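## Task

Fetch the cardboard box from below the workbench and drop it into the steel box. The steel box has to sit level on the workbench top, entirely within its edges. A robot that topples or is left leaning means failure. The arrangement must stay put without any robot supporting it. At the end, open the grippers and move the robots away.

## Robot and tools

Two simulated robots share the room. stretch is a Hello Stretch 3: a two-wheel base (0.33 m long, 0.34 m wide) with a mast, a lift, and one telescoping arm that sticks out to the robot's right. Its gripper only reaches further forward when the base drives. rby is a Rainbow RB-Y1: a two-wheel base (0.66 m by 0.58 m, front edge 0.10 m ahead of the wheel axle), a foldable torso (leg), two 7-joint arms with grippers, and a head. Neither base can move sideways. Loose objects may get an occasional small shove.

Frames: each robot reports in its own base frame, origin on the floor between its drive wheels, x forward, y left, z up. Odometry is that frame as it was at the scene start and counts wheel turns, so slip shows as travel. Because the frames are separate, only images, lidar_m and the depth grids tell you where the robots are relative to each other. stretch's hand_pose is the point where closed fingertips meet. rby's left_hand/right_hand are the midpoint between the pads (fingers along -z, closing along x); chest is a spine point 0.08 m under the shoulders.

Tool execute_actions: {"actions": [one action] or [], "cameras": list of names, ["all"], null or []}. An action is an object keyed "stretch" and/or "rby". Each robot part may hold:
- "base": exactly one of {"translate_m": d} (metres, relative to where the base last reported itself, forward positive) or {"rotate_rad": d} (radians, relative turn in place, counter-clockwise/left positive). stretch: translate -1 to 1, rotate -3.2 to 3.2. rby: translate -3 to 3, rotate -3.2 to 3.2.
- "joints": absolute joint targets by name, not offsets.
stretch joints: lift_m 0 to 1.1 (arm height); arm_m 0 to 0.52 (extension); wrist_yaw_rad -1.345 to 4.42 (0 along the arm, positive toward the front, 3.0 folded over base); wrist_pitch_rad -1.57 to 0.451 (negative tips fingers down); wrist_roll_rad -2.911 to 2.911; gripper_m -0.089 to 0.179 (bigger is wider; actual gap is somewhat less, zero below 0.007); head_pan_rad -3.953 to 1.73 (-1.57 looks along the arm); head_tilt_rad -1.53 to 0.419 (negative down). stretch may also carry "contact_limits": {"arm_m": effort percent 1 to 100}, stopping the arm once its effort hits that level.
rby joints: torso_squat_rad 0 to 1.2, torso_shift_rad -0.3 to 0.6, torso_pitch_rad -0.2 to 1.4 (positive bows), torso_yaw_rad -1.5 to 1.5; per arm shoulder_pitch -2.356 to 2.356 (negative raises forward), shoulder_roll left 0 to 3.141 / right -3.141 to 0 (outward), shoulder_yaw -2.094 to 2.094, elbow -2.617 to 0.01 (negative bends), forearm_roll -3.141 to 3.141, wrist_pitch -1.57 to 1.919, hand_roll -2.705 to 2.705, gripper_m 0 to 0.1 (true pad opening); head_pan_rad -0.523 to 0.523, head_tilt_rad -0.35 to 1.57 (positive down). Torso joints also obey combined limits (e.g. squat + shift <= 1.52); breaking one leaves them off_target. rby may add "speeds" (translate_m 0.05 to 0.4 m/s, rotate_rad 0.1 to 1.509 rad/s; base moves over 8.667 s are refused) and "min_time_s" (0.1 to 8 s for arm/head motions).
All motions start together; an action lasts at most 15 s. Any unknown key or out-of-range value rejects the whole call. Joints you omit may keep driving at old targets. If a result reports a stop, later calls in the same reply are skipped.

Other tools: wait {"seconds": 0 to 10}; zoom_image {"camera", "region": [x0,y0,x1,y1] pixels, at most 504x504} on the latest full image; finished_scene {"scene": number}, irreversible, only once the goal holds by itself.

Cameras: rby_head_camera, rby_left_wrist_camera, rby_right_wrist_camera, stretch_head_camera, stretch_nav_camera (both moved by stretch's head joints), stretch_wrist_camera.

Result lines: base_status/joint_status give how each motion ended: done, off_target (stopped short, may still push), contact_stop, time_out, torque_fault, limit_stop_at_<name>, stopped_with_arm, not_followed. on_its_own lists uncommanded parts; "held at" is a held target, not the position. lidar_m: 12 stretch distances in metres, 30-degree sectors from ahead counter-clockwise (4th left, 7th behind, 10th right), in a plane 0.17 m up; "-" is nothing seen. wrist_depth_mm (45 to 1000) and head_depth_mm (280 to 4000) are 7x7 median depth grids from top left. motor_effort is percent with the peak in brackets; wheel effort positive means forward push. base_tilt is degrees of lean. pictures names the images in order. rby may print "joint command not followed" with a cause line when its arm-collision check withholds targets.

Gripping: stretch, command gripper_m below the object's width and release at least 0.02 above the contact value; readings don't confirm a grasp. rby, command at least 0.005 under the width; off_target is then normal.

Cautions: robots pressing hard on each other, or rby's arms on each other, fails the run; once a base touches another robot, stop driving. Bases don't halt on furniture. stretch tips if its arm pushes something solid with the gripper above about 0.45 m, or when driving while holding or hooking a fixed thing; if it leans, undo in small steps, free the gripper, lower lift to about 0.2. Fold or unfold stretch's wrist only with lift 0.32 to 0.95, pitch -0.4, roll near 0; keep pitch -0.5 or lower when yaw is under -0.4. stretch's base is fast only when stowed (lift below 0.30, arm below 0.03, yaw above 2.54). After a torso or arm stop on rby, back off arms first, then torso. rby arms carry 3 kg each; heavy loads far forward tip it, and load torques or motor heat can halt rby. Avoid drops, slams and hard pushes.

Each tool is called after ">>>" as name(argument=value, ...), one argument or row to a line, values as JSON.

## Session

>>> execute_actions(
  actions=[],
)

Scene clock: 0.00 s.
stretch.base_odometry: x=+0.000 y=+0.000 heading=+0.000 (m, m, rad; stretch's odometry frame)
stretch.turned_by_wheels: +0.000 (rad since the last result)
stretch.turned_by_imu: +0.000 (rad since the last result)
stretch.base_tilt: forward=+0.5 right=-0.4 (deg)
stretch.lidar_m: 2.58 3.30 3.58 3.13 1.61 1.65 0.80 0.81 1.73 1.52 1.52 1.60
stretch.head_depth_mm: 1654 2417 2684 2660 2628 2051 1938 / 1650 2425 3308 3302 3303 2458 2260 / 1661 2430 - - - 3478 2231 / 1675 2444 - - - 3499 2223 / 1663 2437 - - - 3489 2217 / 1672 2466 - - - 3479 2218 / 1682 2473 - - 3313 3031 2229
stretch.base_status: not commanded
stretch.joint_positions: lift_m=+0.359 arm_m=-0.001 wrist_yaw_rad=+3.025 wrist_pitch_rad=-0.435 wrist_roll_rad=+0.006 gripper_m=+0.037 head_pan_rad=+0.000 head_tilt_rad=+0.012
stretch.joint_status: not commanded
stretch.motor_effort: left_wheel=+0 right_wheel=+0 lift_m=+21 arm_m=+0 wrist_yaw_rad=+1 wrist_pitch_rad=+5 wrist_roll_rad=+0 gripper_m=+0 head_pan_rad=+0 head_tilt_rad=+1 (%)
stretch.hand_pose: x=+0.0045 y=+0.0771 z=+0.3674 quat_wxyz=(+0.193, +0.700, +0.112, +0.678) (m; stretch's base frame)
stretch.wrist_depth_mm: - - - - - - - / - - - - - - - / - - - - 985 964 929 / 858 840 - 799 779 760 754 / 704 693 - 669 660 631 621 / 589 581 - 565 533 549 539 / 517 519 - - 483 480 472
rby.base_odometry: x=+0.000 y=+0.000 heading=+0.000 (m, m, rad; rby's odometry frame)
rby.base_status: not commanded
rby.joint_positions: torso_squat_rad=+0.350 torso_shift_rad=+0.001 torso_pitch_rad=+0.000 torso_yaw_rad=+0.000 left_shoulder_pitch_rad=+0.055 left_shoulder_roll_rad=+0.041 left_shoulder_yaw_rad=-0.009 left_elbow_rad=-0.225 left_forearm_roll_rad=+0.034 left_wrist_pitch_rad=-0.011 left_hand_roll_rad=-0.047 left_gripper_m=+0.100 right_shoulder_pitch_rad=-0.016 right_shoulder_roll_rad=-0.002 right_shoulder_yaw_rad=+0.009 right_elbow_rad=-0.183 right_forearm_roll_rad=+0.013 right_wrist_pitch_rad=+0.007 right_hand_roll_rad=-0.037 right_gripper_m=+0.100 head_pan_rad=+0.000 head_tilt_rad=+0.401
rby.joint_status: not commanded
rby.chest: x=-0.2275 y=-0.0003 z=+1.2475 quat_wxyz=(+1.000, +0.000, +0.000, +0.000) (m; rby's base frame)
rby.left_hand: x=-0.1556 y=+0.2513 z=+0.5667 quat_wxyz=(+0.996, +0.021, -0.092, -0.005) (m; rby's base frame)
rby.right_hand: x=-0.1290 y=-0.2209 z=+0.5685 quat_wxyz=(+0.995, +0.000, -0.095, -0.005) (m; rby's base frame)
pictures: rby_head_camera, rby_left_wrist_camera, rby_right_wrist_camera, stretch_head_camera (sideways: a quarter turn clockwise sets it upright), stretch_nav_camera (sideways: a quarter turn counterclockwise sets it upright), stretch_wrist_camera
camera_calibration (this result's frames):
rby_head_camera: T_world_to_cam=[[-0.0432181, -0.998566, -0.0315861, 0.0398979], [-0.346215, 0.0446258, -0.937093, 1.33918], [0.937159, -0.0295638, -0.347647, 0.636293], [0, 0, 0, 1]] pos_world=[-0.130942, -0.00110979, 1.4774]
rby_left_wrist_camera: T_world_to_cam=[[0.976406, 0.0104128, 0.215694, 0.0227447], [-0.116936, -0.814223, 0.568654, -0.101753], [0.181544, -0.580459, -0.793794, 0.707897], [0, 0, 0, 1]] pos_world=[-0.162621, 0.327819, 0.614881]
rby_right_wrist_camera: T_world_to_cam=[[-0.985821, 0.00230453, -0.167783, -0.0344531], [-0.10588, 0.767171, 0.632643, -0.170158], [0.130177, 0.641438, -0.75605, 0.677289], [0, 0, 0, 1]] pos_world=[-0.140148, -0.30382, 0.613933]
stretch_head_camera: T_world_to_cam=[[0.0549391, -0.00726196, -0.998463, 1.31998], [-0.00542858, 0.999957, -0.00757152, 0.0125119], [0.998475, 0.00583621, 0.0548973, -0.122259], [0, 0, 0, 1]] pos_world=[0.0496218, -0.00221224, 1.32475]
stretch_nav_camera: T_world_to_cam=[[-0.0106558, -0.0291024, 0.99952, -1.25776], [0.00921312, -0.999537, -0.0290047, 0.0870609], [0.999901, 0.00889963, 0.010919, -0.0565164], [0, 0, 0, 1]] pos_world=[0.0423062, 0.0509196, 1.2603]
stretch_wrist_camera: T_world_to_cam=[[0.992654, -0.10879, -0.0529486, 0.0284826], [-0.108289, -0.603653, -0.789858, 0.361189], [0.0539664, 0.78979, -0.610999, 0.329109], [0, 0, 0, 1]] pos_world=[-0.00692137, -0.0387957, 0.487882]
Images, in order (width x height): rby_head_camera 896x504, rby_left_wrist_camera 644x364, rby_right_wrist_camera 644x364, stretch_head_camera 896x504, stretch_nav_camera 672x504, stretch_wrist_camera 644x364.

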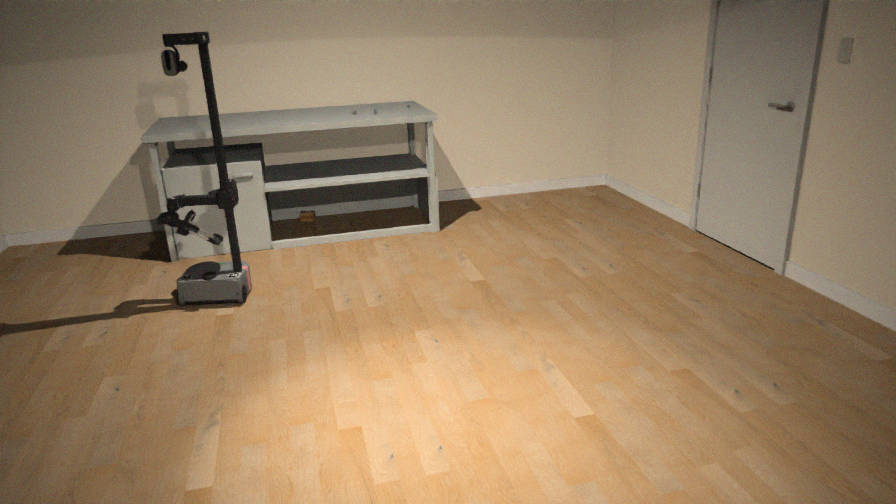

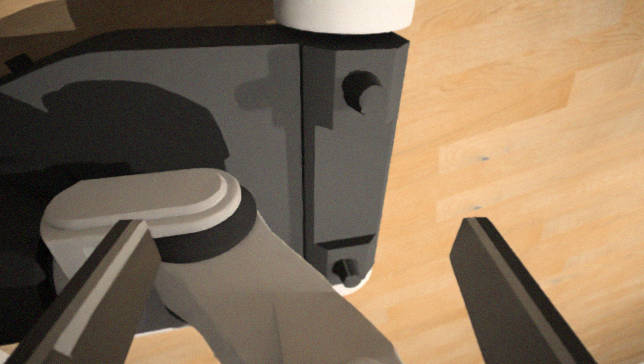

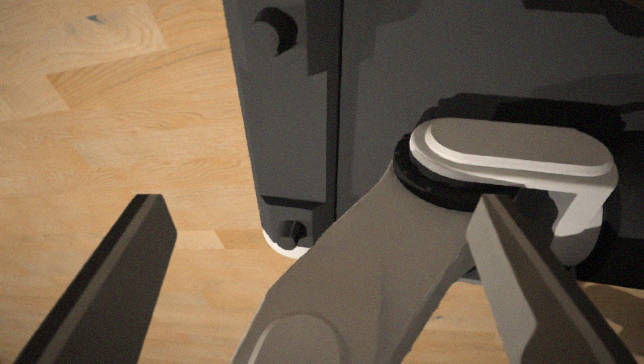

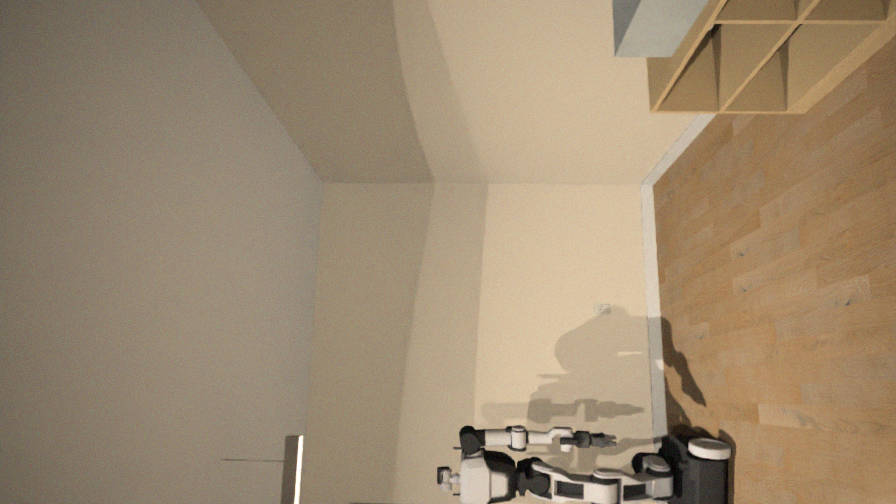

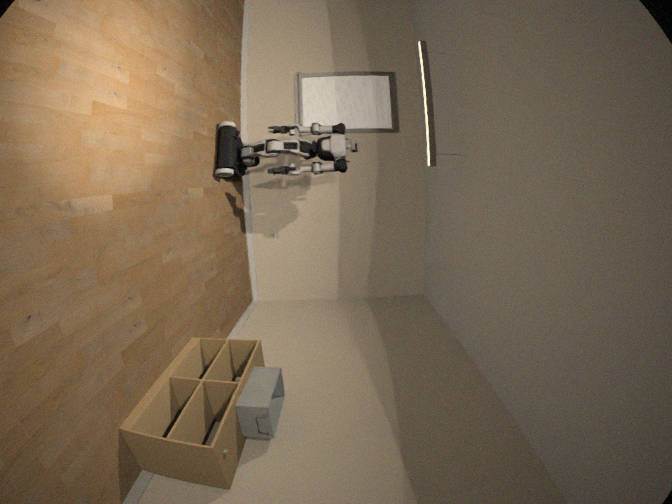

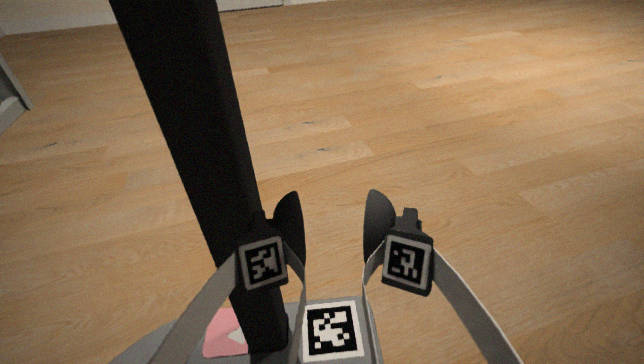

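>>> zoom_image(
  camera="rby_head_camera",
  region=[130, 80, 470, 320],
)

>>> execute_actions(
  actions=[
    {"stretch":{"joints":{"head_pan_rad":-3.3,"head_tilt_rad":-0.95}},"rby":{"joints":{"head_pan_rad":0.5,"head_tilt_rad":0.55,"torso_yaw_rad":0.6}}},
  ],
  cameras=["rby_head_camera","stretch_head_camera","stretch_nav_camera"],
)

Region (130, 80, 470, 320) of rby_head_camera's 896x504 image, scaled by 1.482, with more detail than that image has; it fills the top 356 rows of this view, and the rest is white.

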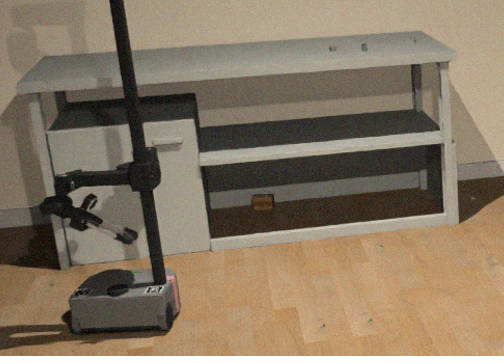

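Scene clock: 9.00 s.
stretch.base_odometry: x=+0.000 y=+0.000 heading=+0.000 (m, m, rad; stretch's odometry frame)
stretch.turned_by_wheels: +0.000 (rad since the last result)
stretch.turned_by_imu: -0.001 (rad since the last result)
stretch.base_tilt: forward=+0.5 right=-0.4 (deg)
stretch.lidar_m: 2.58 3.28 3.57 3.13 1.62 1.66 0.80 0.81 1.72 1.52 1.52 1.60
stretch.head_depth_mm: 1130 1448 1403 1619 1390 1249 1055 / 1126 953 1329 1583 1396 1245 - / 1128 916 1282 1617 1388 1263 - / 1122 883 1220 1503 1396 1289 - / 1118 850 1062 1266 1384 1215 - / 1117 849 1023 1183 1368 1220 1121 / 1117 849 992 1109 1331 1220 1084
stretch.base_status: not commanded
stretch.joint_positions: lift_m=+0.359 arm_m=-0.001 wrist_yaw_rad=+3.025 wrist_pitch_rad=-0.435 wrist_roll_rad=+0.006 gripper_m=+0.037 head_pan_rad=-3.293 head_tilt_rad=-0.938
stretch.joint_status: all done
stretch.motor_effort: left_wheel=+0(0) right_wheel=+0(0) lift_m=+21(21) arm_m=+0(0) wrist_yaw_rad=+1(1) wrist_pitch_rad=+4(5) wrist_roll_rad=+0(0) gripper_m=+0(0) head_pan_rad=-3(49) head_tilt_rad=-6(44) (%)
stretch.hand_pose: x=+0.0045 y=+0.0771 z=+0.3674 quat_wxyz=(+0.193, +0.700, +0.112, +0.678) (m; stretch's base frame)
stretch.wrist_depth_mm: - - - - - - - / - - - - - - - / - - - - 982 970 935 / 859 849 - 808 793 763 756 / 705 683 - 652 666 628 622 / 592 584 - 563 536 543 537 / 515 515 - - 480 476 469
rby.base_odometry: x=+0.000 y=+0.000 heading=+0.000 (m, m, rad; rby's odometry frame)
rby.base_status: not commanded
rby.joint_positions: torso_squat_rad=+0.350 torso_shift_rad=+0.001 torso_pitch_rad=+0.000 torso_yaw_rad=+0.600 left_shoulder_pitch_rad=+0.055 left_shoulder_roll_rad=+0.041 left_shoulder_yaw_rad=-0.009 left_elbow_rad=-0.225 left_forearm_roll_rad=+0.034 left_wrist_pitch_rad=-0.011 left_hand_roll_rad=-0.047 left_gripper_m=+0.100 right_shoulder_pitch_rad=-0.016 right_shoulder_roll_rad=-0.002 right_shoulder_yaw_rad=+0.009 right_elbow_rad=-0.183 right_forearm_roll_rad=+0.013 right_wrist_pitch_rad=+0.007 right_hand_roll_rad=-0.037 right_gripper_m=+0.100 head_pan_rad=+0.500 head_tilt_rad=+0.550
rby.joint_status: all done
rby.chest: x=-0.2275 y=-0.0003 z=+1.2475 quat_wxyz=(+0.955, +0.000, +0.000, +0.296) (m; rby's base frame)
rby.left_hand: x=-0.3102 y=+0.2480 z=+0.5668 quat_wxyz=(+0.952, +0.048, -0.081, +0.290) (m; rby's base frame)
rby.right_hand: x=-0.0216 y=-0.1266 z=+0.5685 quat_wxyz=(+0.952, +0.029, -0.091, +0.290) (m; rby's base frame)
pictures: rby_head_camera, stretch_head_camera (sideways: a quarter turn clockwise sets it upright), stretch_nav_camera (sideways: a quarter turn counterclockwise sets it upright)
camera_calibration (this result's frames):
rby_head_camera: T_world_to_cam=[[0.868317, -0.495386, -0.024883, 0.227114], [-0.258244, -0.408682, -0.875379, 1.27187], [0.423481, 0.766532, -0.482796, 0.718722], [0, 0, 0, 1]] pos_world=[-0.173119, 0.0813773, 1.46602]
stretch_head_camera: T_world_to_cam=[[0.772248, -0.110269, -0.625679, 0.829191], [-0.141632, -0.989919, -0.000347013, 0.00393196], [-0.619334, 0.088884, -0.78008, 0.974174], [0, 0, 0, 1]] pos_world=[-0.0364454, 0.00873814, 1.27874]
stretch_nav_camera: T_world_to_cam=[[-0.793083, 0.150247, 0.590293, -0.71916], [0.168798, 0.985358, -0.0240145, 0.0795553], [-0.585258, 0.080595, -0.806832, 1.01724], [0, 0, 0, 1]] pos_world=[0.0115666, -0.0523237, 1.24717]
Images, in order (width x height): rby_head_camera 896x504, stretch_head_camera 896x504, stretch_nav_camera 672x504.

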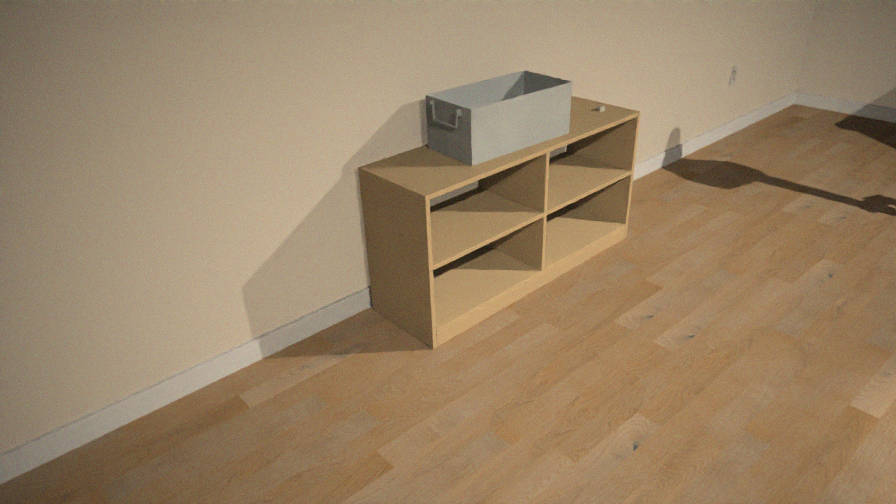

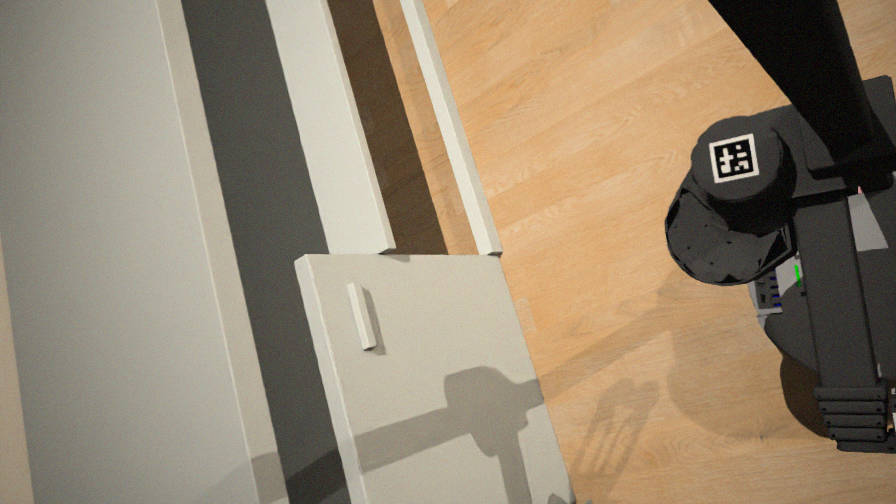

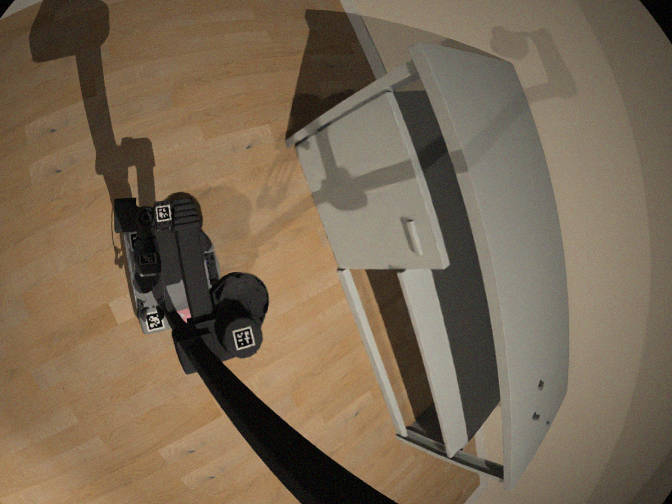

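>>> execute_actions(
  actions=[
    {"stretch":{"base":{"rotate_rad":-1.133},"joints":{"lift_m":0.28,"head_pan_rad":-1.3,"head_tilt_rad":-0.9}},"rby":{"base":{"rotate_rad":0.717},"joints":{"head_pan_rad":0,"head_tilt_rad":0.45,"torso_yaw_rad":0}}},
  ],
  cameras=[],
)

>>> execute_actions(
  actions=[
    {"stretch":{"base":{"translate_m":-0.98}},"rby":{"base":{"translate_m":1.8},"joints":{"torso_squat_rad":0.62,"torso_pitch_rad":0.3,"left_shoulder_pitch_rad":-0.786,"left_shoulder_roll_rad":0.132,"left_shoulder_yaw_rad":0.309,"left_elbow_rad":-1.703,"left_forearm_roll_rad":0,"left_wrist_pitch_rad":1.755,"left_hand_roll_rad":-1.635,"right_shoulder_pitch_rad":-0.7915,"right_shoulder_roll_rad":-0.132,"right_shoulder_yaw_rad":-0.309,"right_elbow_rad":-1.703,"right_forearm_roll_rad":0,"right_wrist_pitch_rad":1.76,"right_hand_roll_rad":1.635}}},
  ],
  cameras=["stretch_nav_camera"],
)

>>> execute_actions(
  actions=[
    {"stretch":{"base":{"rotate_rad":-0.887},"joints":{"lift_m":0.34,"wrist_pitch_rad":-0.4,"head_pan_rad":-0.9,"head_tilt_rad":-1.0}},"rby":{"base":{"rotate_rad":1.053}}},
  ],
  cameras=["stretch_nav_camera","stretch_head_camera","rby_head_camera"],
)

Scene clock: 48.67 s.
stretch.base_odometry: x=+0.000 y=+0.000 heading=-1.133 (m, m, rad; stretch's odometry frame)
stretch.turned_by_wheels: -1.133 (rad since the last result)
stretch.turned_by_imu: -1.118 (rad since the last result)
stretch.base_tilt: forward=+0.5 right=-0.5 (deg)
stretch.lidar_m: 1.52 1.61 2.58 3.28 3.74 3.13 3.12 1.61 0.81 0.81 1.72 1.52
stretch.head_depth_mm: 1211 919 987 1046 1302 1237 1093 / 1308 918 1027 1132 1362 1236 1112 / 1418 957 1049 1233 1406 1239 1128 / 1496 1729 1972 1672 1414 1237 1108 / 1579 1866 2010 1662 1410 1236 1089 / 1679 2015 2012 1668 1421 1232 1088 / 1742 1964 2013 1656 1418 1234 1089
stretch.base_status: done
stretch.joint_positions: lift_m=+0.280 arm_m=-0.001 wrist_yaw_rad=+3.025 wrist_pitch_rad=-0.436 wrist_roll_rad=+0.006 gripper_m=+0.037 head_pan_rad=-1.307 head_tilt_rad=-0.902
stretch.joint_status: all done
stretch.motor_effort: left_wheel=+2(7) right_wheel=-2(6) lift_m=+17(20) arm_m=-1(1) wrist_yaw_rad=+1(0) wrist_pitch_rad=+5(5) wrist_roll_rad=+0(0) gripper_m=+0(0) head_pan_rad=+4(49) head_tilt_rad=+1(7) (%)
stretch.hand_pose: x=+0.0045 y=+0.0769 z=+0.2888 quat_wxyz=(+0.194, +0.700, +0.112, +0.678) (m; stretch's base frame)
stretch.wrist_depth_mm: - - - - - - - / - - - - - - - / 927 905 892 848 832 796 781 / 726 692 - 682 664 639 619 / 588 588 - 558 560 533 520 / 495 503 - - 452 457 445 / 444 - - - 405 400 396
rby.base_odometry: x=+0.000 y=+0.000 heading=+0.717 (m, m, rad; rby's odometry frame)
rby.base_status: done
rby.joint_positions: torso_squat_rad=+0.350 torso_shift_rad=+0.001 torso_pitch_rad=+0.000 torso_yaw_rad=+0.000 left_shoulder_pitch_rad=+0.055 left_shoulder_roll_rad=+0.041 left_shoulder_yaw_rad=-0.009 left_elbow_rad=-0.225 left_forearm_roll_rad=+0.034 left_wrist_pitch_rad=-0.011 left_hand_roll_rad=-0.047 left_gripper_m=+0.100 right_shoulder_pitch_rad=-0.016 right_shoulder_roll_rad=-0.002 right_shoulder_yaw_rad=+0.009 right_elbow_rad=-0.183 right_forearm_roll_rad=+0.013 right_wrist_pitch_rad=+0.007 right_hand_roll_rad=-0.037 right_gripper_m=+0.100 head_pan_rad=+0.000 head_tilt_rad=+0.450
rby.joint_status: all done
rby.chest: x=-0.2275 y=-0.0003 z=+1.2475 quat_wxyz=(+1.000, +0.000, +0.000, +0.000) (m; rby's base frame)
rby.left_hand: x=-0.1555 y=+0.2513 z=+0.5668 quat_wxyz=(+0.996, +0.021, -0.092, -0.005) (m; rby's base frame)
rby.right_hand: x=-0.1291 y=-0.2209 z=+0.5685 quat_wxyz=(+0.995, +0.001, -0.095, -0.005) (m; rby's base frame)
pictures: none
No camera images: the call's "cameras" was empty. Leave "cameras" out to get every camera's image.

Scene clock: 54.70 s.
stretch.base_odometry: x=-0.416 y=+0.887 heading=-1.133 (m, m, rad; stretch's odometry frame)
stretch.turned_by_wheels: +0.000 (rad since the last result)
stretch.turned_by_imu: -0.006 (rad since the last result)
stretch.base_tilt: forward=+0.5 right=-0.4 (deg)
stretch.lidar_m: 2.49 2.25 2.11 4.57 2.61 2.16 2.15 0.72 0.90 1.25 0.88 1.10
stretch.head_depth_mm: 1092 924 726 1037 993 1215 1092 / 1133 920 724 1086 1333 1234 1112 / 1168 922 722 1113 1389 1235 1126 / 1204 916 768 1112 1417 1231 1113 / 1257 915 794 1168 1385 1227 1090 / 1256 912 1069 1244 1417 1238 1091 / 1255 914 1083 1385 1407 1233 1090
stretch.base_status: done
stretch.joint_positions: lift_m=+0.280 arm_m=-0.001 wrist_yaw_rad=+3.025 wrist_pitch_rad=-0.436 wrist_roll_rad=+0.006 gripper_m=+0.037 head_pan_rad=-1.307 head_tilt_rad=-0.902
stretch.joint_status: not commanded
stretch.motor_effort: left_wheel=+2(6) right_wheel=-1(7) lift_m=+18(18) arm_m=-1(1) wrist_yaw_rad=+0(1) wrist_pitch_rad=+5(5) wrist_roll_rad=+0(1) gripper_m=+0(0) head_pan_rad=+4(4) head_tilt_rad=+0(1) (%)
stretch.hand_pose: x=+0.0045 y=+0.0769 z=+0.2887 quat_wxyz=(+0.194, +0.700, +0.112, +0.678) (m; stretch's base frame)
stretch.wrist_depth_mm: - - - - - - - / - - - - - - - / 930 896 882 848 824 802 775 / 724 706 - 674 653 639 632 / 589 571 - 555 561 536 525 / 495 505 - - 446 457 451 / 441 - - - 402 399 392
rby.base_odometry: x=+1.357 y=+1.183 heading=+0.717 (m, m, rad; rby's odometry frame)
rby.base_status: done
rby.joint_positions: torso_squat_rad=+0.620 torso_shift_rad=+0.001 torso_pitch_rad=+0.300 torso_yaw_rad=+0.000 left_shoulder_pitch_rad=-0.786 left_shoulder_roll_rad=+0.132 left_shoulder_yaw_rad=+0.309 left_elbow_rad=-1.703 left_forearm_roll_rad=+0.000 left_wrist_pitch_rad=+1.755 left_hand_roll_rad=-1.635 left_gripper_m=+0.100 right_shoulder_pitch_rad=-0.791 right_shoulder_roll_rad=-0.132 right_shoulder_yaw_rad=-0.309 right_elbow_rad=-1.703 right_forearm_roll_rad=+0.000 right_wrist_pitch_rad=+1.760 right_hand_roll_rad=+1.635 right_gripper_m=+0.100 head_pan_rad=+0.000 head_tilt_rad=+0.450
rby.joint_status: all done
rby.chest: x=-0.1361 y=-0.0003 z=+1.1458 quat_wxyz=(+0.989, +0.000, +0.150, +0.000) (m; rby's base frame)
rby.left_hand: x=+0.3592 y=+0.2543 z=+0.8963 quat_wxyz=(+0.695, +0.155, -0.134, -0.689) (m; rby's base frame)
rby.right_hand: x=+0.3599 y=-0.2537 z=+0.8981 quat_wxyz=(+0.694, -0.154, -0.135, +0.690) (m; rby's base frame)
pictures: stretch_nav_camera (sideways: a quarter turn counterclockwise sets it upright)
camera_calibration (this result's frames):
stretch_nav_camera: T_world_to_cam=[[0.176834, -0.765173, 0.619064, -0.762562], [-0.969461, -0.244002, -0.0246668, 0.0873491], [0.169927, -0.595796, -0.784953, 0.984189], [0, 0, 0, 1]] pos_world=[0.0522877, 0.024198, 1.24677]
Images, in order (width x height): stretch_nav_camera 672x504.

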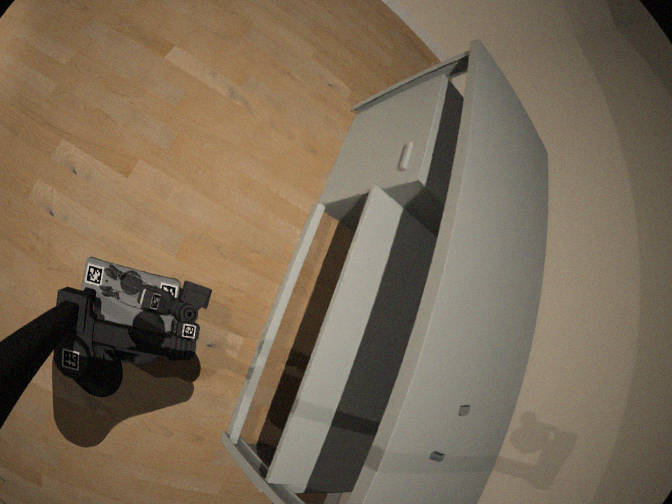

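Scene clock: 57.93 s.
stretch.base_odometry: x=-0.416 y=+0.887 heading=-2.020 (m, m, rad; stretch's odometry frame)
stretch.turned_by_wheels: -0.887 (rad since the last result)
stretch.turned_by_imu: -0.876 (rad since the last result)
stretch.base_tilt: forward=+0.5 right=-0.4 (deg)
stretch.lidar_m: 0.89 1.40 2.49 2.03 2.02 3.71 2.38 2.14 2.18 0.72 1.21 1.10
stretch.head_depth_mm: 996 789 690 1061 1327 1205 1082 / 995 785 691 1060 1338 1201 1112 / 992 785 690 1062 1336 1224 - / 990 785 690 1060 1334 1207 1107 / 989 784 689 1061 1333 1202 1076 / 989 782 687 1061 1330 1204 1078 / 988 780 687 1055 1326 1205 1077
stretch.base_status: done
stretch.joint_positions: lift_m=+0.340 arm_m=-0.001 wrist_yaw_rad=+3.025 wrist_pitch_rad=-0.422 wrist_roll_rad=+0.006 gripper_m=+0.037 head_pan_rad=-0.907 head_tilt_rad=-0.987
stretch.joint_status: all done
stretch.motor_effort: left_wheel=+1(6) right_wheel=-1(7) lift_m=+23(24) arm_m=-1(1) wrist_yaw_rad=+0(0) wrist_pitch_rad=+7(8) wrist_roll_rad=+0(0) gripper_m=+0(0) head_pan_rad=+5(36) head_tilt_rad=-7(17) (%)
stretch.hand_pose: x=+0.0047 y=+0.0788 z=+0.3516 quat_wxyz=(+0.189, +0.701, +0.107, +0.680) (m; stretch's base frame)
stretch.wrist_depth_mm: - - - - - - - / - - - - - - - / - - - 991 983 948 918 / 848 833 - 784 776 760 736 / 682 673 - 634 655 625 612 / 583 562 - 558 523 529 523 / 499 501 - - 468 465 455
rby.base_odometry: x=+1.357 y=+1.183 heading=+1.770 (m, m, rad; rby's odometry frame)
rby.base_status: done
rby.joint_positions: torso_squat_rad=+0.620 torso_shift_rad=+0.001 torso_pitch_rad=+0.300 torso_yaw_rad=+0.000 left_shoulder_pitch_rad=-0.786 left_shoulder_roll_rad=+0.132 left_shoulder_yaw_rad=+0.309 left_elbow_rad=-1.703 left_forearm_roll_rad=+0.000 left_wrist_pitch_rad=+1.755 left_hand_roll_rad=-1.635 left_gripper_m=+0.100 right_shoulder_pitch_rad=-0.791 right_shoulder_roll_rad=-0.132 right_shoulder_yaw_rad=-0.309 right_elbow_rad=-1.703 right_forearm_roll_rad=+0.000 right_wrist_pitch_rad=+1.760 right_hand_roll_rad=+1.635 right_gripper_m=+0.100 head_pan_rad=+0.000 head_tilt_rad=+0.450
rby.joint_status: not commanded
rby.chest: x=-0.1361 y=-0.0003 z=+1.1458 quat_wxyz=(+0.989, +0.000, +0.150, +0.000) (m; rby's base frame)
rby.left_hand: x=+0.3592 y=+0.2544 z=+0.8963 quat_wxyz=(+0.695, +0.155, -0.134, -0.689) (m; rby's base frame)
rby.right_hand: x=+0.3599 y=-0.2538 z=+0.8981 quat_wxyz=(+0.694, -0.154, -0.135, +0.690) (m; rby's base frame)
pictures: rby_head_camera, stretch_head_camera (sideways: a quarter turn clockwise sets it upright), stretch_nav_camera (sideways: a quarter turn counterclockwise sets it upright)
camera_calibration (this result's frames):
rby_head_camera: T_world_to_cam=[[-0.0515502, -0.99856, -0.0148739, 0.0199697], [-0.645823, 0.0446932, -0.762178, 1.03173], [0.761745, -0.0296845, -0.647197, 0.844152], [0, 0, 0, 1]] pos_world=[0.0243192, -0.0011124, 1.333]
stretch_head_camera: T_world_to_cam=[[-0.504779, 0.633589, -0.586313, 0.785692], [0.782081, 0.623177, 0.00010182, -0.00228704], [0.365442, -0.458493, -0.810084, 1.00718], [0, 0, 0, 1]] pos_world=[0.0303254, -0.0345967, 1.27656]
stretch_nav_camera: T_world_to_cam=[[0.49142, -0.675565, 0.549653, -0.674051], [-0.799442, -0.6003, -0.0230705, 0.0842311], [0.345543, -0.428078, -0.835074, 1.04828], [0, 0, 0, 1]] pos_world=[0.036354, 0.0439448, 1.24783]
Images, in order (width x height): rby_head_camera 896x504, stretch_head_camera 896x504, stretch_nav_camera 672x504.

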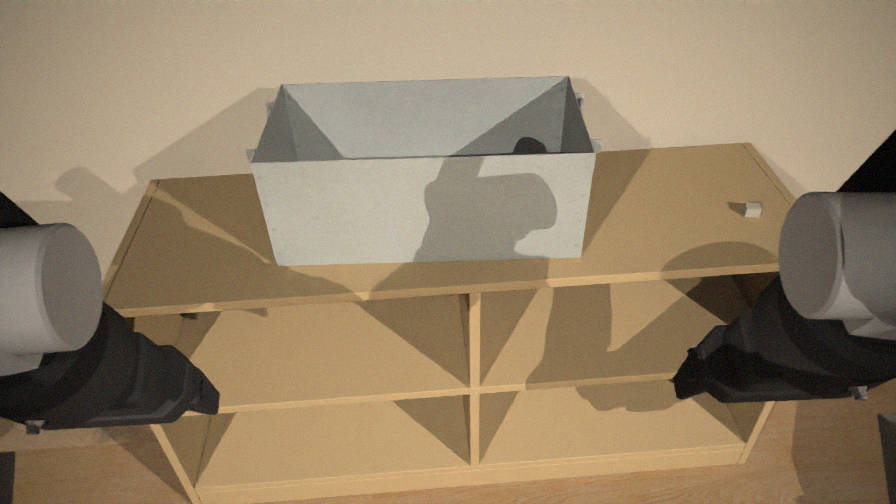

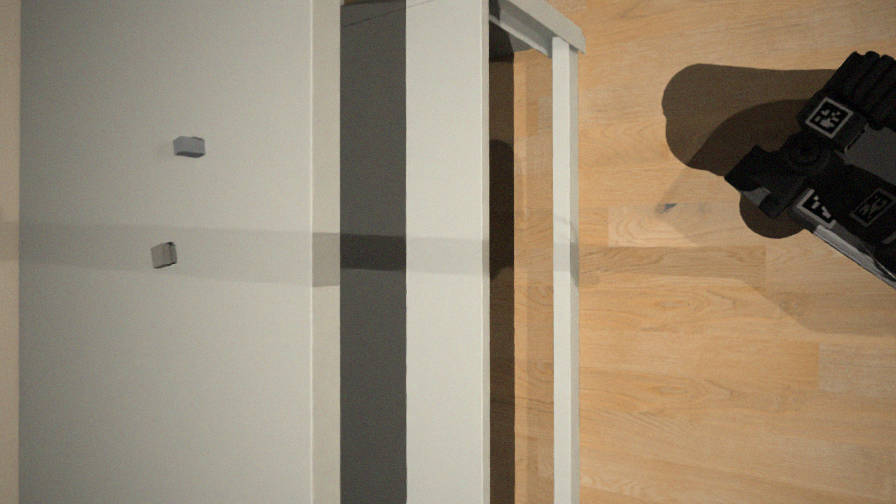

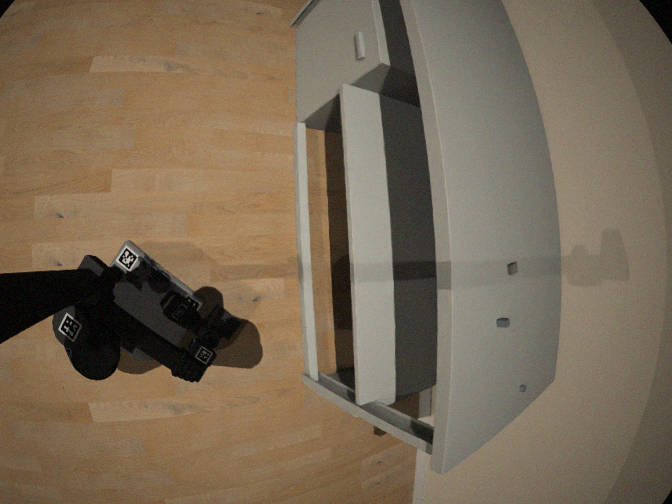

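>>> execute_actions(
  actions=[
    {"stretch":{"joints":{"wrist_yaw_rad":0.0}},"rby":{"base":{"translate_m":0.62},"joints":{"head_tilt_rad":0.75}}},
  ],
  cameras=["rby_left_wrist_camera","rby_right_wrist_camera"],
)

>>> execute_actions(
  actions=[
    {"stretch":{"joints":{"lift_m":0.1,"wrist_pitch_rad":-0.12,"arm_m":0.02,"gripper_m":0.15}},"rby":{"joints":{"torso_squat_rad":0.8}}},
  ],
  cameras=["rby_left_wrist_camera","rby_right_wrist_camera","stretch_nav_camera"],
)

Scene clock: 83.03 s.
stretch.base_odometry: x=-0.416 y=+0.887 heading=-2.020 (m, m, rad; stretch's odometry frame)
stretch.turned_by_wheels: +0.000 (rad since the last result)
stretch.turned_by_imu: -0.002 (rad since the last result)
stretch.base_tilt: forward=+0.5 right=-0.5 (deg)
stretch.lidar_m: 0.89 1.41 2.50 2.31 4.57 3.72 2.39 2.14 2.19 0.72 1.21 1.11
stretch.head_depth_mm: 999 786 691 1063 1324 1200 1086 / 992 786 691 1063 1330 1223 1115 / 992 783 690 1060 1337 1208 - / 993 785 689 1062 1331 1204 1104 / 990 783 688 1060 1329 1203 1080 / 990 781 688 1057 1326 1200 1078 / 986 779 686 1058 1334 1200 1075
stretch.base_status: not commanded
stretch.joint_positions: lift_m=+0.340 arm_m=-0.001 wrist_yaw_rad=+0.003 wrist_pitch_rad=-0.422 wrist_roll_rad=+0.006 gripper_m=+0.037 head_pan_rad=-0.907 head_tilt_rad=-0.987
stretch.joint_status: all done
stretch.motor_effort: left_wheel=+1(2) right_wheel=-1(1) lift_m=+23(23) arm_m=-1(1) wrist_yaw_rad=-4(5) wrist_pitch_rad=+7(7) wrist_roll_rad=+0(0) gripper_m=+0(0) head_pan_rad=+5(5) head_tilt_rad=-6(7) (%)
stretch.hand_pose: x=-0.0208 y=-0.3676 z=+0.3516 quat_wxyz=(+0.690, +0.149, -0.693, -0.148) (m; stretch's base frame)
stretch.wrist_depth_mm: 297 330 621 500 - - - / 814 936 886 564 - - - / 874 981 997 695 995 950 918 / 842 831 808 716 769 755 740 / 694 669 665 643 653 621 608 / 574 521 534 548 526 531 522 / 453 479 482 474 467 466 452
rby.base_odometry: x=+1.234 y=+1.790 heading=+1.770 (m, m, rad; rby's odometry frame)
rby.base_status: done
rby.joint_positions: torso_squat_rad=+0.620 torso_shift_rad=+0.001 torso_pitch_rad=+0.300 torso_yaw_rad=+0.000 left_shoulder_pitch_rad=-0.786 left_shoulder_roll_rad=+0.132 left_shoulder_yaw_rad=+0.309 left_elbow_rad=-1.703 left_forearm_roll_rad=+0.000 left_wrist_pitch_rad=+1.755 left_hand_roll_rad=-1.635 left_gripper_m=+0.100 right_shoulder_pitch_rad=-0.791 right_shoulder_roll_rad=-0.132 right_shoulder_yaw_rad=-0.309 right_elbow_rad=-1.703 right_forearm_roll_rad=+0.000 right_wrist_pitch_rad=+1.760 right_hand_roll_rad=+1.635 right_gripper_m=+0.100 head_pan_rad=+0.000 head_tilt_rad=+0.750
rby.joint_status: all done
rby.chest: x=-0.1361 y=-0.0003 z=+1.1458 quat_wxyz=(+0.989, +0.000, +0.150, +0.000) (m; rby's base frame)
rby.left_hand: x=+0.3592 y=+0.2544 z=+0.8963 quat_wxyz=(+0.695, +0.155, -0.134, -0.689) (m; rby's base frame)
rby.right_hand: x=+0.3599 y=-0.2538 z=+0.8980 quat_wxyz=(+0.694, -0.154, -0.134, +0.690) (m; rby's base frame)
pictures: rby_left_wrist_camera, rby_right_wrist_camera
camera_calibration (this result's frames):
rby_left_wrist_camera: T_world_to_cam=[[0.0233687, -0.999639, 0.0132819, 0.229676], [-0.968828, -0.0193669, 0.246975, 0.165678], [-0.246628, -0.0186393, -0.968931, 1.04568], [0, 0, 0, 1]] pos_world=[0.413041, 0.252292, 0.969225]
rby_right_wrist_camera: T_world_to_cam=[[-0.0138378, -0.998719, 0.048664, -0.295383], [-0.959414, 0.0269711, 0.280708, 0.133729], [-0.281661, -0.0428045, -0.958559, 1.04036], [0, 0, 0, 1]] pos_world=[0.417243, -0.25408, 0.974082]
Images, in order (width x height): rby_left_wrist_camera 644x364, rby_right_wrist_camera 644x364.

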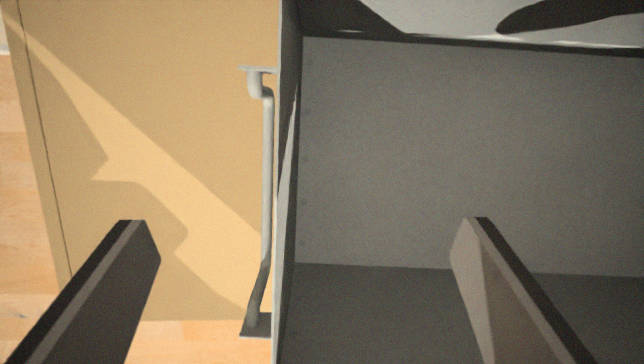

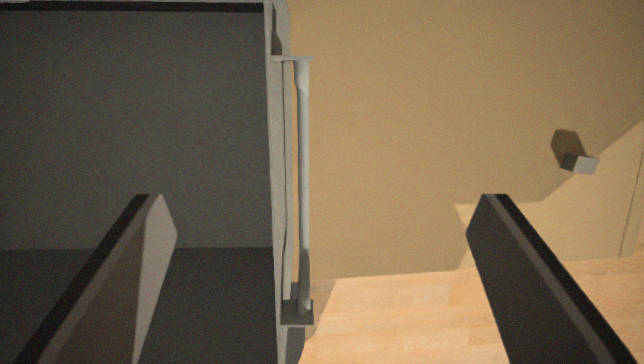

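Scene clock: 86.03 s.
stretch.base_odometry: x=-0.416 y=+0.887 heading=-2.020 (m, m, rad; stretch's odometry frame)
stretch.turned_by_wheels: +0.000 (rad since the last result)
stretch.turned_by_imu: -0.001 (rad since the last result)
stretch.base_tilt: forward=+0.5 right=-0.4 (deg)
stretch.lidar_m: 0.89 1.40 2.49 2.32 4.57 3.72 2.38 2.14 2.19 0.72 1.21 1.11
stretch.head_depth_mm: 996 789 693 1065 1326 1211 1083 / 994 783 691 1065 1334 1203 1101 / 995 787 689 1059 1338 1205 - / 990 785 688 1061 1336 1204 1104 / 989 784 690 1060 1332 1209 1082 / 988 781 687 1060 1336 1200 1080 / 986 783 685 1057 1331 1201 1079
stretch.base_status: not commanded
stretch.joint_positions: lift_m=+0.100 arm_m=+0.020 wrist_yaw_rad=+0.003 wrist_pitch_rad=-0.145 wrist_roll_rad=+0.006 gripper_m=+0.150 head_pan_rad=-0.907 head_tilt_rad=-0.987
stretch.joint_status: all done
stretch.motor_effort: left_wheel=+1(1) right_wheel=-1(2) lift_m=+18(21) arm_m=+3(3) wrist_yaw_rad=-3(3) wrist_pitch_rad=+8(8) wrist_roll_rad=+0(0) gripper_m=+0(81) head_pan_rad=+4(5) head_tilt_rad=-7(7) (%)
stretch.hand_pose: x=-0.0208 y=-0.4148 z=+0.1782 quat_wxyz=(+0.703, +0.052, -0.707, -0.051) (m; stretch's base frame)
stretch.wrist_depth_mm: 756 833 710 469 - - - / 796 883 788 486 - - - / 809 927 874 522 - - - / 800 779 738 548 699 677 655 / 546 572 445 489 497 504 476 / 340 - 400 392 384 363 386 / 324 330 322 321 316 310 305
rby.base_odometry: x=+1.234 y=+1.790 heading=+1.770 (m, m, rad; rby's odometry frame)
rby.base_status: not commanded
rby.joint_positions: torso_squat_rad=+0.800 torso_shift_rad=+0.001 torso_pitch_rad=+0.300 torso_yaw_rad=+0.000 left_shoulder_pitch_rad=-0.786 left_shoulder_roll_rad=+0.132 left_shoulder_yaw_rad=+0.309 left_elbow_rad=-1.703 left_forearm_roll_rad=+0.000 left_wrist_pitch_rad=+1.755 left_hand_roll_rad=-1.635 left_gripper_m=+0.100 right_shoulder_pitch_rad=-0.791 right_shoulder_roll_rad=-0.132 right_shoulder_yaw_rad=-0.309 right_elbow_rad=-1.703 right_forearm_roll_rad=+0.000 right_wrist_pitch_rad=+1.760 right_hand_roll_rad=+1.635 right_gripper_m=+0.100 head_pan_rad=+0.000 head_tilt_rad=+0.750
rby.joint_status: all done
rby.chest: x=-0.1362 y=-0.0002 z=+1.0638 quat_wxyz=(+0.989, +0.000, +0.149, +0.000) (m; rby's base frame)
rby.left_hand: x=+0.3591 y=+0.2544 z=+0.8144 quat_wxyz=(+0.695, +0.155, -0.134, -0.689) (m; rby's base frame)
rby.right_hand: x=+0.3598 y=-0.2537 z=+0.8161 quat_wxyz=(+0.694, -0.154, -0.135, +0.690) (m; rby's base frame)
pictures: rby_left_wrist_camera, rby_right_wrist_camera, stretch_nav_camera (sideways: a quarter turn counterclockwise sets it upright)
camera_calibration (this result's frames):
rby_left_wrist_camera: T_world_to_cam=[[0.0233678, -0.999639, 0.0132854, 0.230797], [-0.968865, -0.0193681, 0.246829, 0.185952], [-0.246482, -0.0186396, -0.968968, 0.966234], [0, 0, 0, 1]] pos_world=[0.412929, 0.252325, 0.887285]
rby_right_wrist_camera: T_world_to_cam=[[-0.0138464, -0.998719, 0.0486619, -0.291361], [-0.959458, 0.0269721, 0.280559, 0.156772], [-0.281513, -0.0428043, -0.958602, 0.961766], [0, 0, 0, 1]] pos_world=[0.417131, -0.254048, 0.892145]
stretch_nav_camera: T_world_to_cam=[[0.491431, -0.675557, 0.549653, -0.674051], [-0.799431, -0.600315, -0.0230705, 0.0842311], [0.34555, -0.428072, -0.835074, 1.04828], [0, 0, 0, 1]] pos_world=[0.0363533, 0.0439454, 1.24783]
Images, in order (width x height): rby_left_wrist_camera 644x364, rby_right_wrist_camera 644x364, stretch_nav_camera 672x504.

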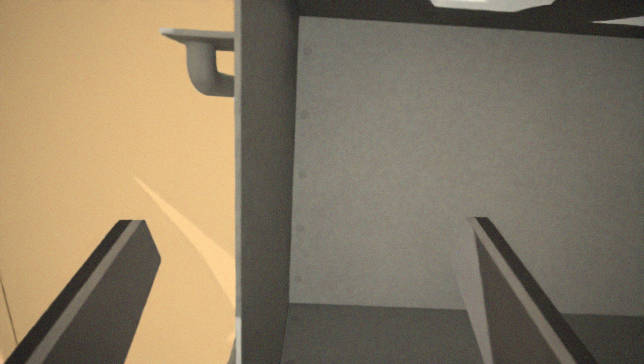

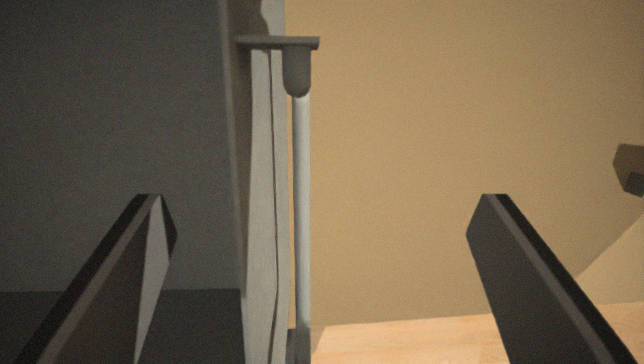

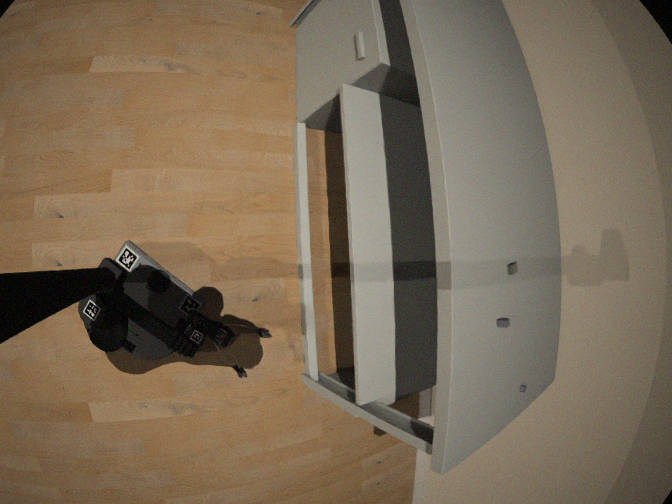

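>>> execute_actions(
  actions=[
    {"stretch":{"base":{"translate_m":0.56}},"rby":{"base":{"translate_m":-0.018},"joints":{"left_shoulder_pitch_rad":-0.780,"left_shoulder_roll_rad":0.154,"left_shoulder_yaw_rad":0.353,"left_hand_roll_rad":-1.681,"right_shoulder_pitch_rad":-0.797,"right_shoulder_roll_rad":-0.110,"right_shoulder_yaw_rad":-0.265,"right_hand_roll_rad":1.589,"torso_squat_rad":0.83,"left_gripper_m":0.06,"right_gripper_m":0.06}}},
  ],
  cameras=["rby_left_wrist_camera","rby_right_wrist_camera","stretch_nav_camera"],
)

>>> execute_actions(
  actions=[
    {"stretch":{"base":{"rotate_rad":0.68},"joints":{"head_pan_rad":-1.57,"head_tilt_rad":-1.2}}},
  ],
  cameras=["stretch_wrist_camera","stretch_head_camera"],
)

Scene clock: 116.67 s.
stretch.base_odometry: x=-0.659 y=+0.383 heading=-2.020 (m, m, rad; stretch's odometry frame)
stretch.turned_by_wheels: +0.000 (rad since the last result)
stretch.turned_by_imu: -0.001 (rad since the last result)
stretch.base_tilt: forward=+0.4 right=-0.4 (deg)
stretch.lidar_m: 0.32 0.61 2.06 2.37 2.39 4.42 2.84 2.61 0.92 0.99 0.90 0.35
stretch.head_depth_mm: 846 788 652 555 483 831 1085 / 841 786 651 555 484 824 1099 / 845 785 649 555 485 829 - / 843 783 649 553 483 833 1105 / 843 784 647 554 483 828 1078 / 840 782 647 553 482 830 1079 / 843 779 646 553 482 880 1080
stretch.base_status: done
stretch.joint_positions: lift_m=+0.100 arm_m=+0.020 wrist_yaw_rad=+0.003 wrist_pitch_rad=-0.145 wrist_roll_rad=+0.006 gripper_m=+0.150 head_pan_rad=-0.907 head_tilt_rad=-0.988
stretch.joint_status: not commanded
stretch.motor_effort: left_wheel=+1(4) right_wheel=-1(2) lift_m=+17(17) arm_m=+3(3) wrist_yaw_rad=-3(2) wrist_pitch_rad=+8(8) wrist_roll_rad=+0(0) gripper_m=+0(0) head_pan_rad=+4(4) head_tilt_rad=-6(6) (%)
stretch.hand_pose: x=-0.0208 y=-0.4148 z=+0.1782 quat_wxyz=(+0.703, +0.052, -0.707, -0.051) (m; stretch's base frame)
stretch.wrist_depth_mm: 505 577 668 789 836 656 549 / 524 601 697 833 880 691 563 / 544 618 730 871 921 714 583 / 557 635 701 732 707 672 585 / 482 571 524 510 496 502 477 / 420 - 402 392 382 362 312 / 336 329 322 317 313 298 247
rby.base_odometry: x=+1.238 y=+1.773 heading=+1.770 (m, m, rad; rby's odometry frame)
rby.base_status: done
rby.joint_positions: torso_squat_rad=+0.830 torso_shift_rad=+0.001 torso_pitch_rad=+0.300 torso_yaw_rad=+0.000 left_shoulder_pitch_rad=-0.780 left_shoulder_roll_rad=+0.154 left_shoulder_yaw_rad=+0.353 left_elbow_rad=-1.703 left_forearm_roll_rad=+0.000 left_wrist_pitch_rad=+1.755 left_hand_roll_rad=-1.681 left_gripper_m=+0.060 right_shoulder_pitch_rad=-0.797 right_shoulder_roll_rad=-0.110 right_shoulder_yaw_rad=-0.265 right_elbow_rad=-1.703 right_forearm_roll_rad=+0.000 right_wrist_pitch_rad=+1.760 right_hand_roll_rad=+1.589 right_gripper_m=+0.060 head_pan_rad=+0.000 head_tilt_rad=+0.750
rby.joint_status: all done
rby.chest: x=-0.1363 y=-0.0002 z=+1.0485 quat_wxyz=(+0.989, +0.000, +0.149, +0.000) (m; rby's base frame)
rby.left_hand: x=+0.3572 y=+0.2783 z=+0.7999 quat_wxyz=(+0.696, +0.162, -0.127, -0.688) (m; rby's base frame)
rby.right_hand: x=+0.3604 y=-0.2300 z=+0.8004 quat_wxyz=(+0.693, -0.147, -0.141, +0.692) (m; rby's base frame)
pictures: rby_left_wrist_camera, rby_right_wrist_camera, stretch_nav_camera (sideways: a quarter turn counterclockwise sets it upright)
camera_calibration (this result's frames):
rby_left_wrist_camera: T_world_to_cam=[[0.0319422, -0.999476, -0.00530667, 0.266734], [-0.968624, -0.0322646, 0.246429, 0.191957], [-0.246471, -0.00273133, -0.969146, 0.947954], [0, 0, 0, 1]] pos_world=[0.411057, 0.275377, 0.872818]
rby_right_wrist_camera: T_world_to_cam=[[-0.00552688, -0.999519, 0.0305134, -0.255524], [-0.959588, 0.0138864, 0.281064, 0.157818], [-0.281353, -0.0277269, -0.959204, 0.951779], [0, 0, 0, 1]] pos_world=[0.417814, -0.231203, 0.87639]
stretch_nav_camera: T_world_to_cam=[[0.491556, -0.675492, 0.549622, -0.67401], [-0.799333, -0.600446, -0.0230698, 0.0842295], [0.345601, -0.42799, -0.835095, 1.04831], [0, 0, 0, 1]] pos_world=[0.0363448, 0.043952, 1.24783]
Images, in order (width x height): rby_left_wrist_camera 644x364, rby_right_wrist_camera 644x364, stretch_nav_camera 672x504.

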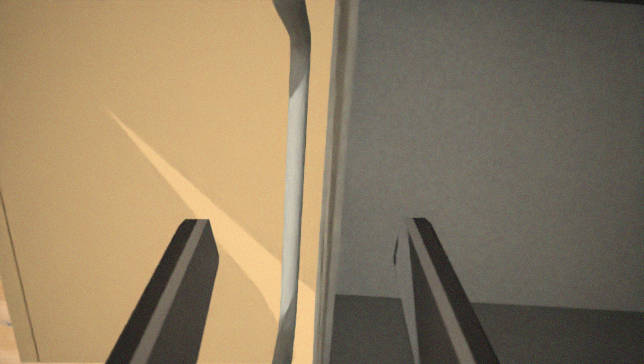

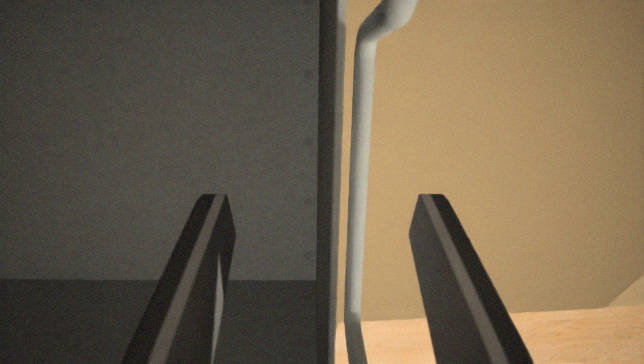

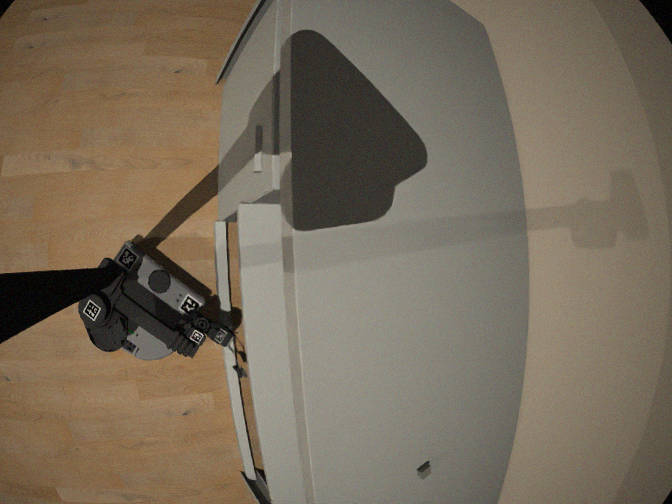

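Scene clock: 118.73 s.
stretch.base_odometry: x=-0.659 y=+0.383 heading=-1.340 (m, m, rad; stretch's odometry frame)
stretch.turned_by_wheels: +0.680 (rad since the last result)
stretch.turned_by_imu: +0.671 (rad since the last result)
stretch.base_tilt: forward=+0.5 right=-0.4 (deg)
stretch.lidar_m: 0.84 2.13 2.37 4.93 3.70 2.69 0.92 0.93 0.93 0.80 0.32 0.35
stretch.head_depth_mm: 673 598 537 488 875 1168 1085 / 674 598 537 486 873 1184 - / 673 596 537 487 873 - - / 671 596 537 488 874 - - / 672 596 535 487 1206 1170 1084 / 672 595 535 490 1050 1168 1085 / 672 595 535 493 1058 1168 1082
stretch.base_status: done
stretch.joint_positions: lift_m=+0.100 arm_m=+0.020 wrist_yaw_rad=+0.002 wrist_pitch_rad=-0.144 wrist_roll_rad=+0.006 gripper_m=+0.150 head_pan_rad=-1.563 head_tilt_rad=-1.185
stretch.joint_status: all done
stretch.motor_effort: left_wheel=-2(5) right_wheel=+2(6) lift_m=+17(18) arm_m=+3(3) wrist_yaw_rad=-2(3) wrist_pitch_rad=+8(8) wrist_roll_rad=+0(0) gripper_m=+0(0) head_pan_rad=-4(52) head_tilt_rad=-8(25) (%)
stretch.hand_pose: x=-0.0209 y=-0.4148 z=+0.1782 quat_wxyz=(+0.703, +0.052, -0.707, -0.051) (m; stretch's base frame)
stretch.wrist_depth_mm: 262 363 568 574 558 552 547 / 260 364 601 599 595 585 580 / 260 357 629 633 625 621 610 / 258 355 641 657 641 642 639 / 258 316 516 508 494 507 479 / 255 - 401 394 388 364 387 / 250 315 323 318 314 307 305
rby.base_odometry: x=+1.238 y=+1.773 heading=+1.770 (m, m, rad; rby's odometry frame)
rby.base_status: not commanded
rby.joint_positions: torso_squat_rad=+0.830 torso_shift_rad=+0.001 torso_pitch_rad=+0.300 torso_yaw_rad=+0.000 left_shoulder_pitch_rad=-0.780 left_shoulder_roll_rad=+0.154 left_shoulder_yaw_rad=+0.353 left_elbow_rad=-1.703 left_forearm_roll_rad=+0.000 left_wrist_pitch_rad=+1.755 left_hand_roll_rad=-1.681 left_gripper_m=+0.060 right_shoulder_pitch_rad=-0.797 right_shoulder_roll_rad=-0.110 right_shoulder_yaw_rad=-0.265 right_elbow_rad=-1.703 right_forearm_roll_rad=+0.000 right_wrist_pitch_rad=+1.760 right_hand_roll_rad=+1.589 right_gripper_m=+0.060 head_pan_rad=+0.000 head_tilt_rad=+0.750
rby.joint_status: not commanded
rby.chest: x=-0.1363 y=-0.0002 z=+1.0485 quat_wxyz=(+0.989, +0.000, +0.149, +0.000) (m; rby's base frame)
rby.left_hand: x=+0.3572 y=+0.2783 z=+0.7999 quat_wxyz=(+0.696, +0.162, -0.127, -0.688) (m; rby's base frame)
rby.right_hand: x=+0.3604 y=-0.2300 z=+0.8004 quat_wxyz=(+0.693, -0.147, -0.141, +0.692) (m; rby's base frame)
pictures: stretch_head_camera (sideways: a quarter turn clockwise sets it upright), stretch_wrist_camera
camera_calibration (this result's frames):
stretch_head_camera: T_world_to_cam=[[-0.0144536, 0.909339, -0.415805, 0.560589], [0.999858, 0.0167523, 0.00188071, -0.00593115], [0.00867591, -0.415719, -0.909452, 1.1385], [0, 0, 0, 1]] pos_world=[0.00415534, -0.0363715, 1.26852]
stretch_wrist_camera: T_world_to_cam=[[-0.998518, -0.0243078, -0.0487016, -0.0171768], [0.0367037, 0.360023, -0.932221, 0.340166], [0.040194, -0.932627, -0.358597, -0.156429], [0, 0, 0, 1]] pos_world=[-0.0233491, -0.268775, 0.260178]
Images, in order (width x height): stretch_head_camera 896x504, stretch_wrist_camera 644x364.

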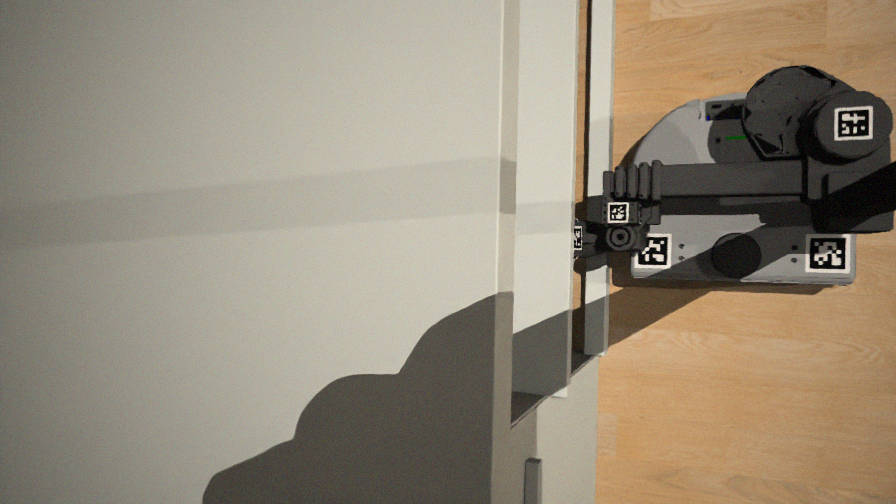

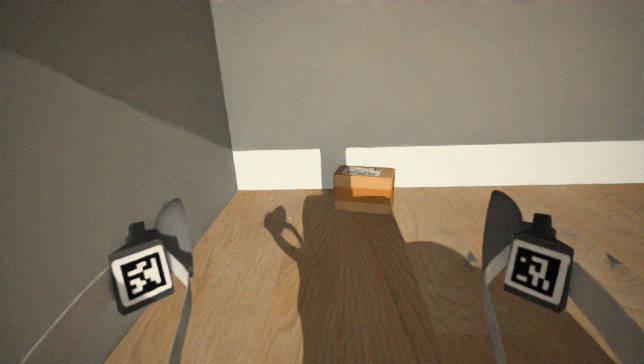

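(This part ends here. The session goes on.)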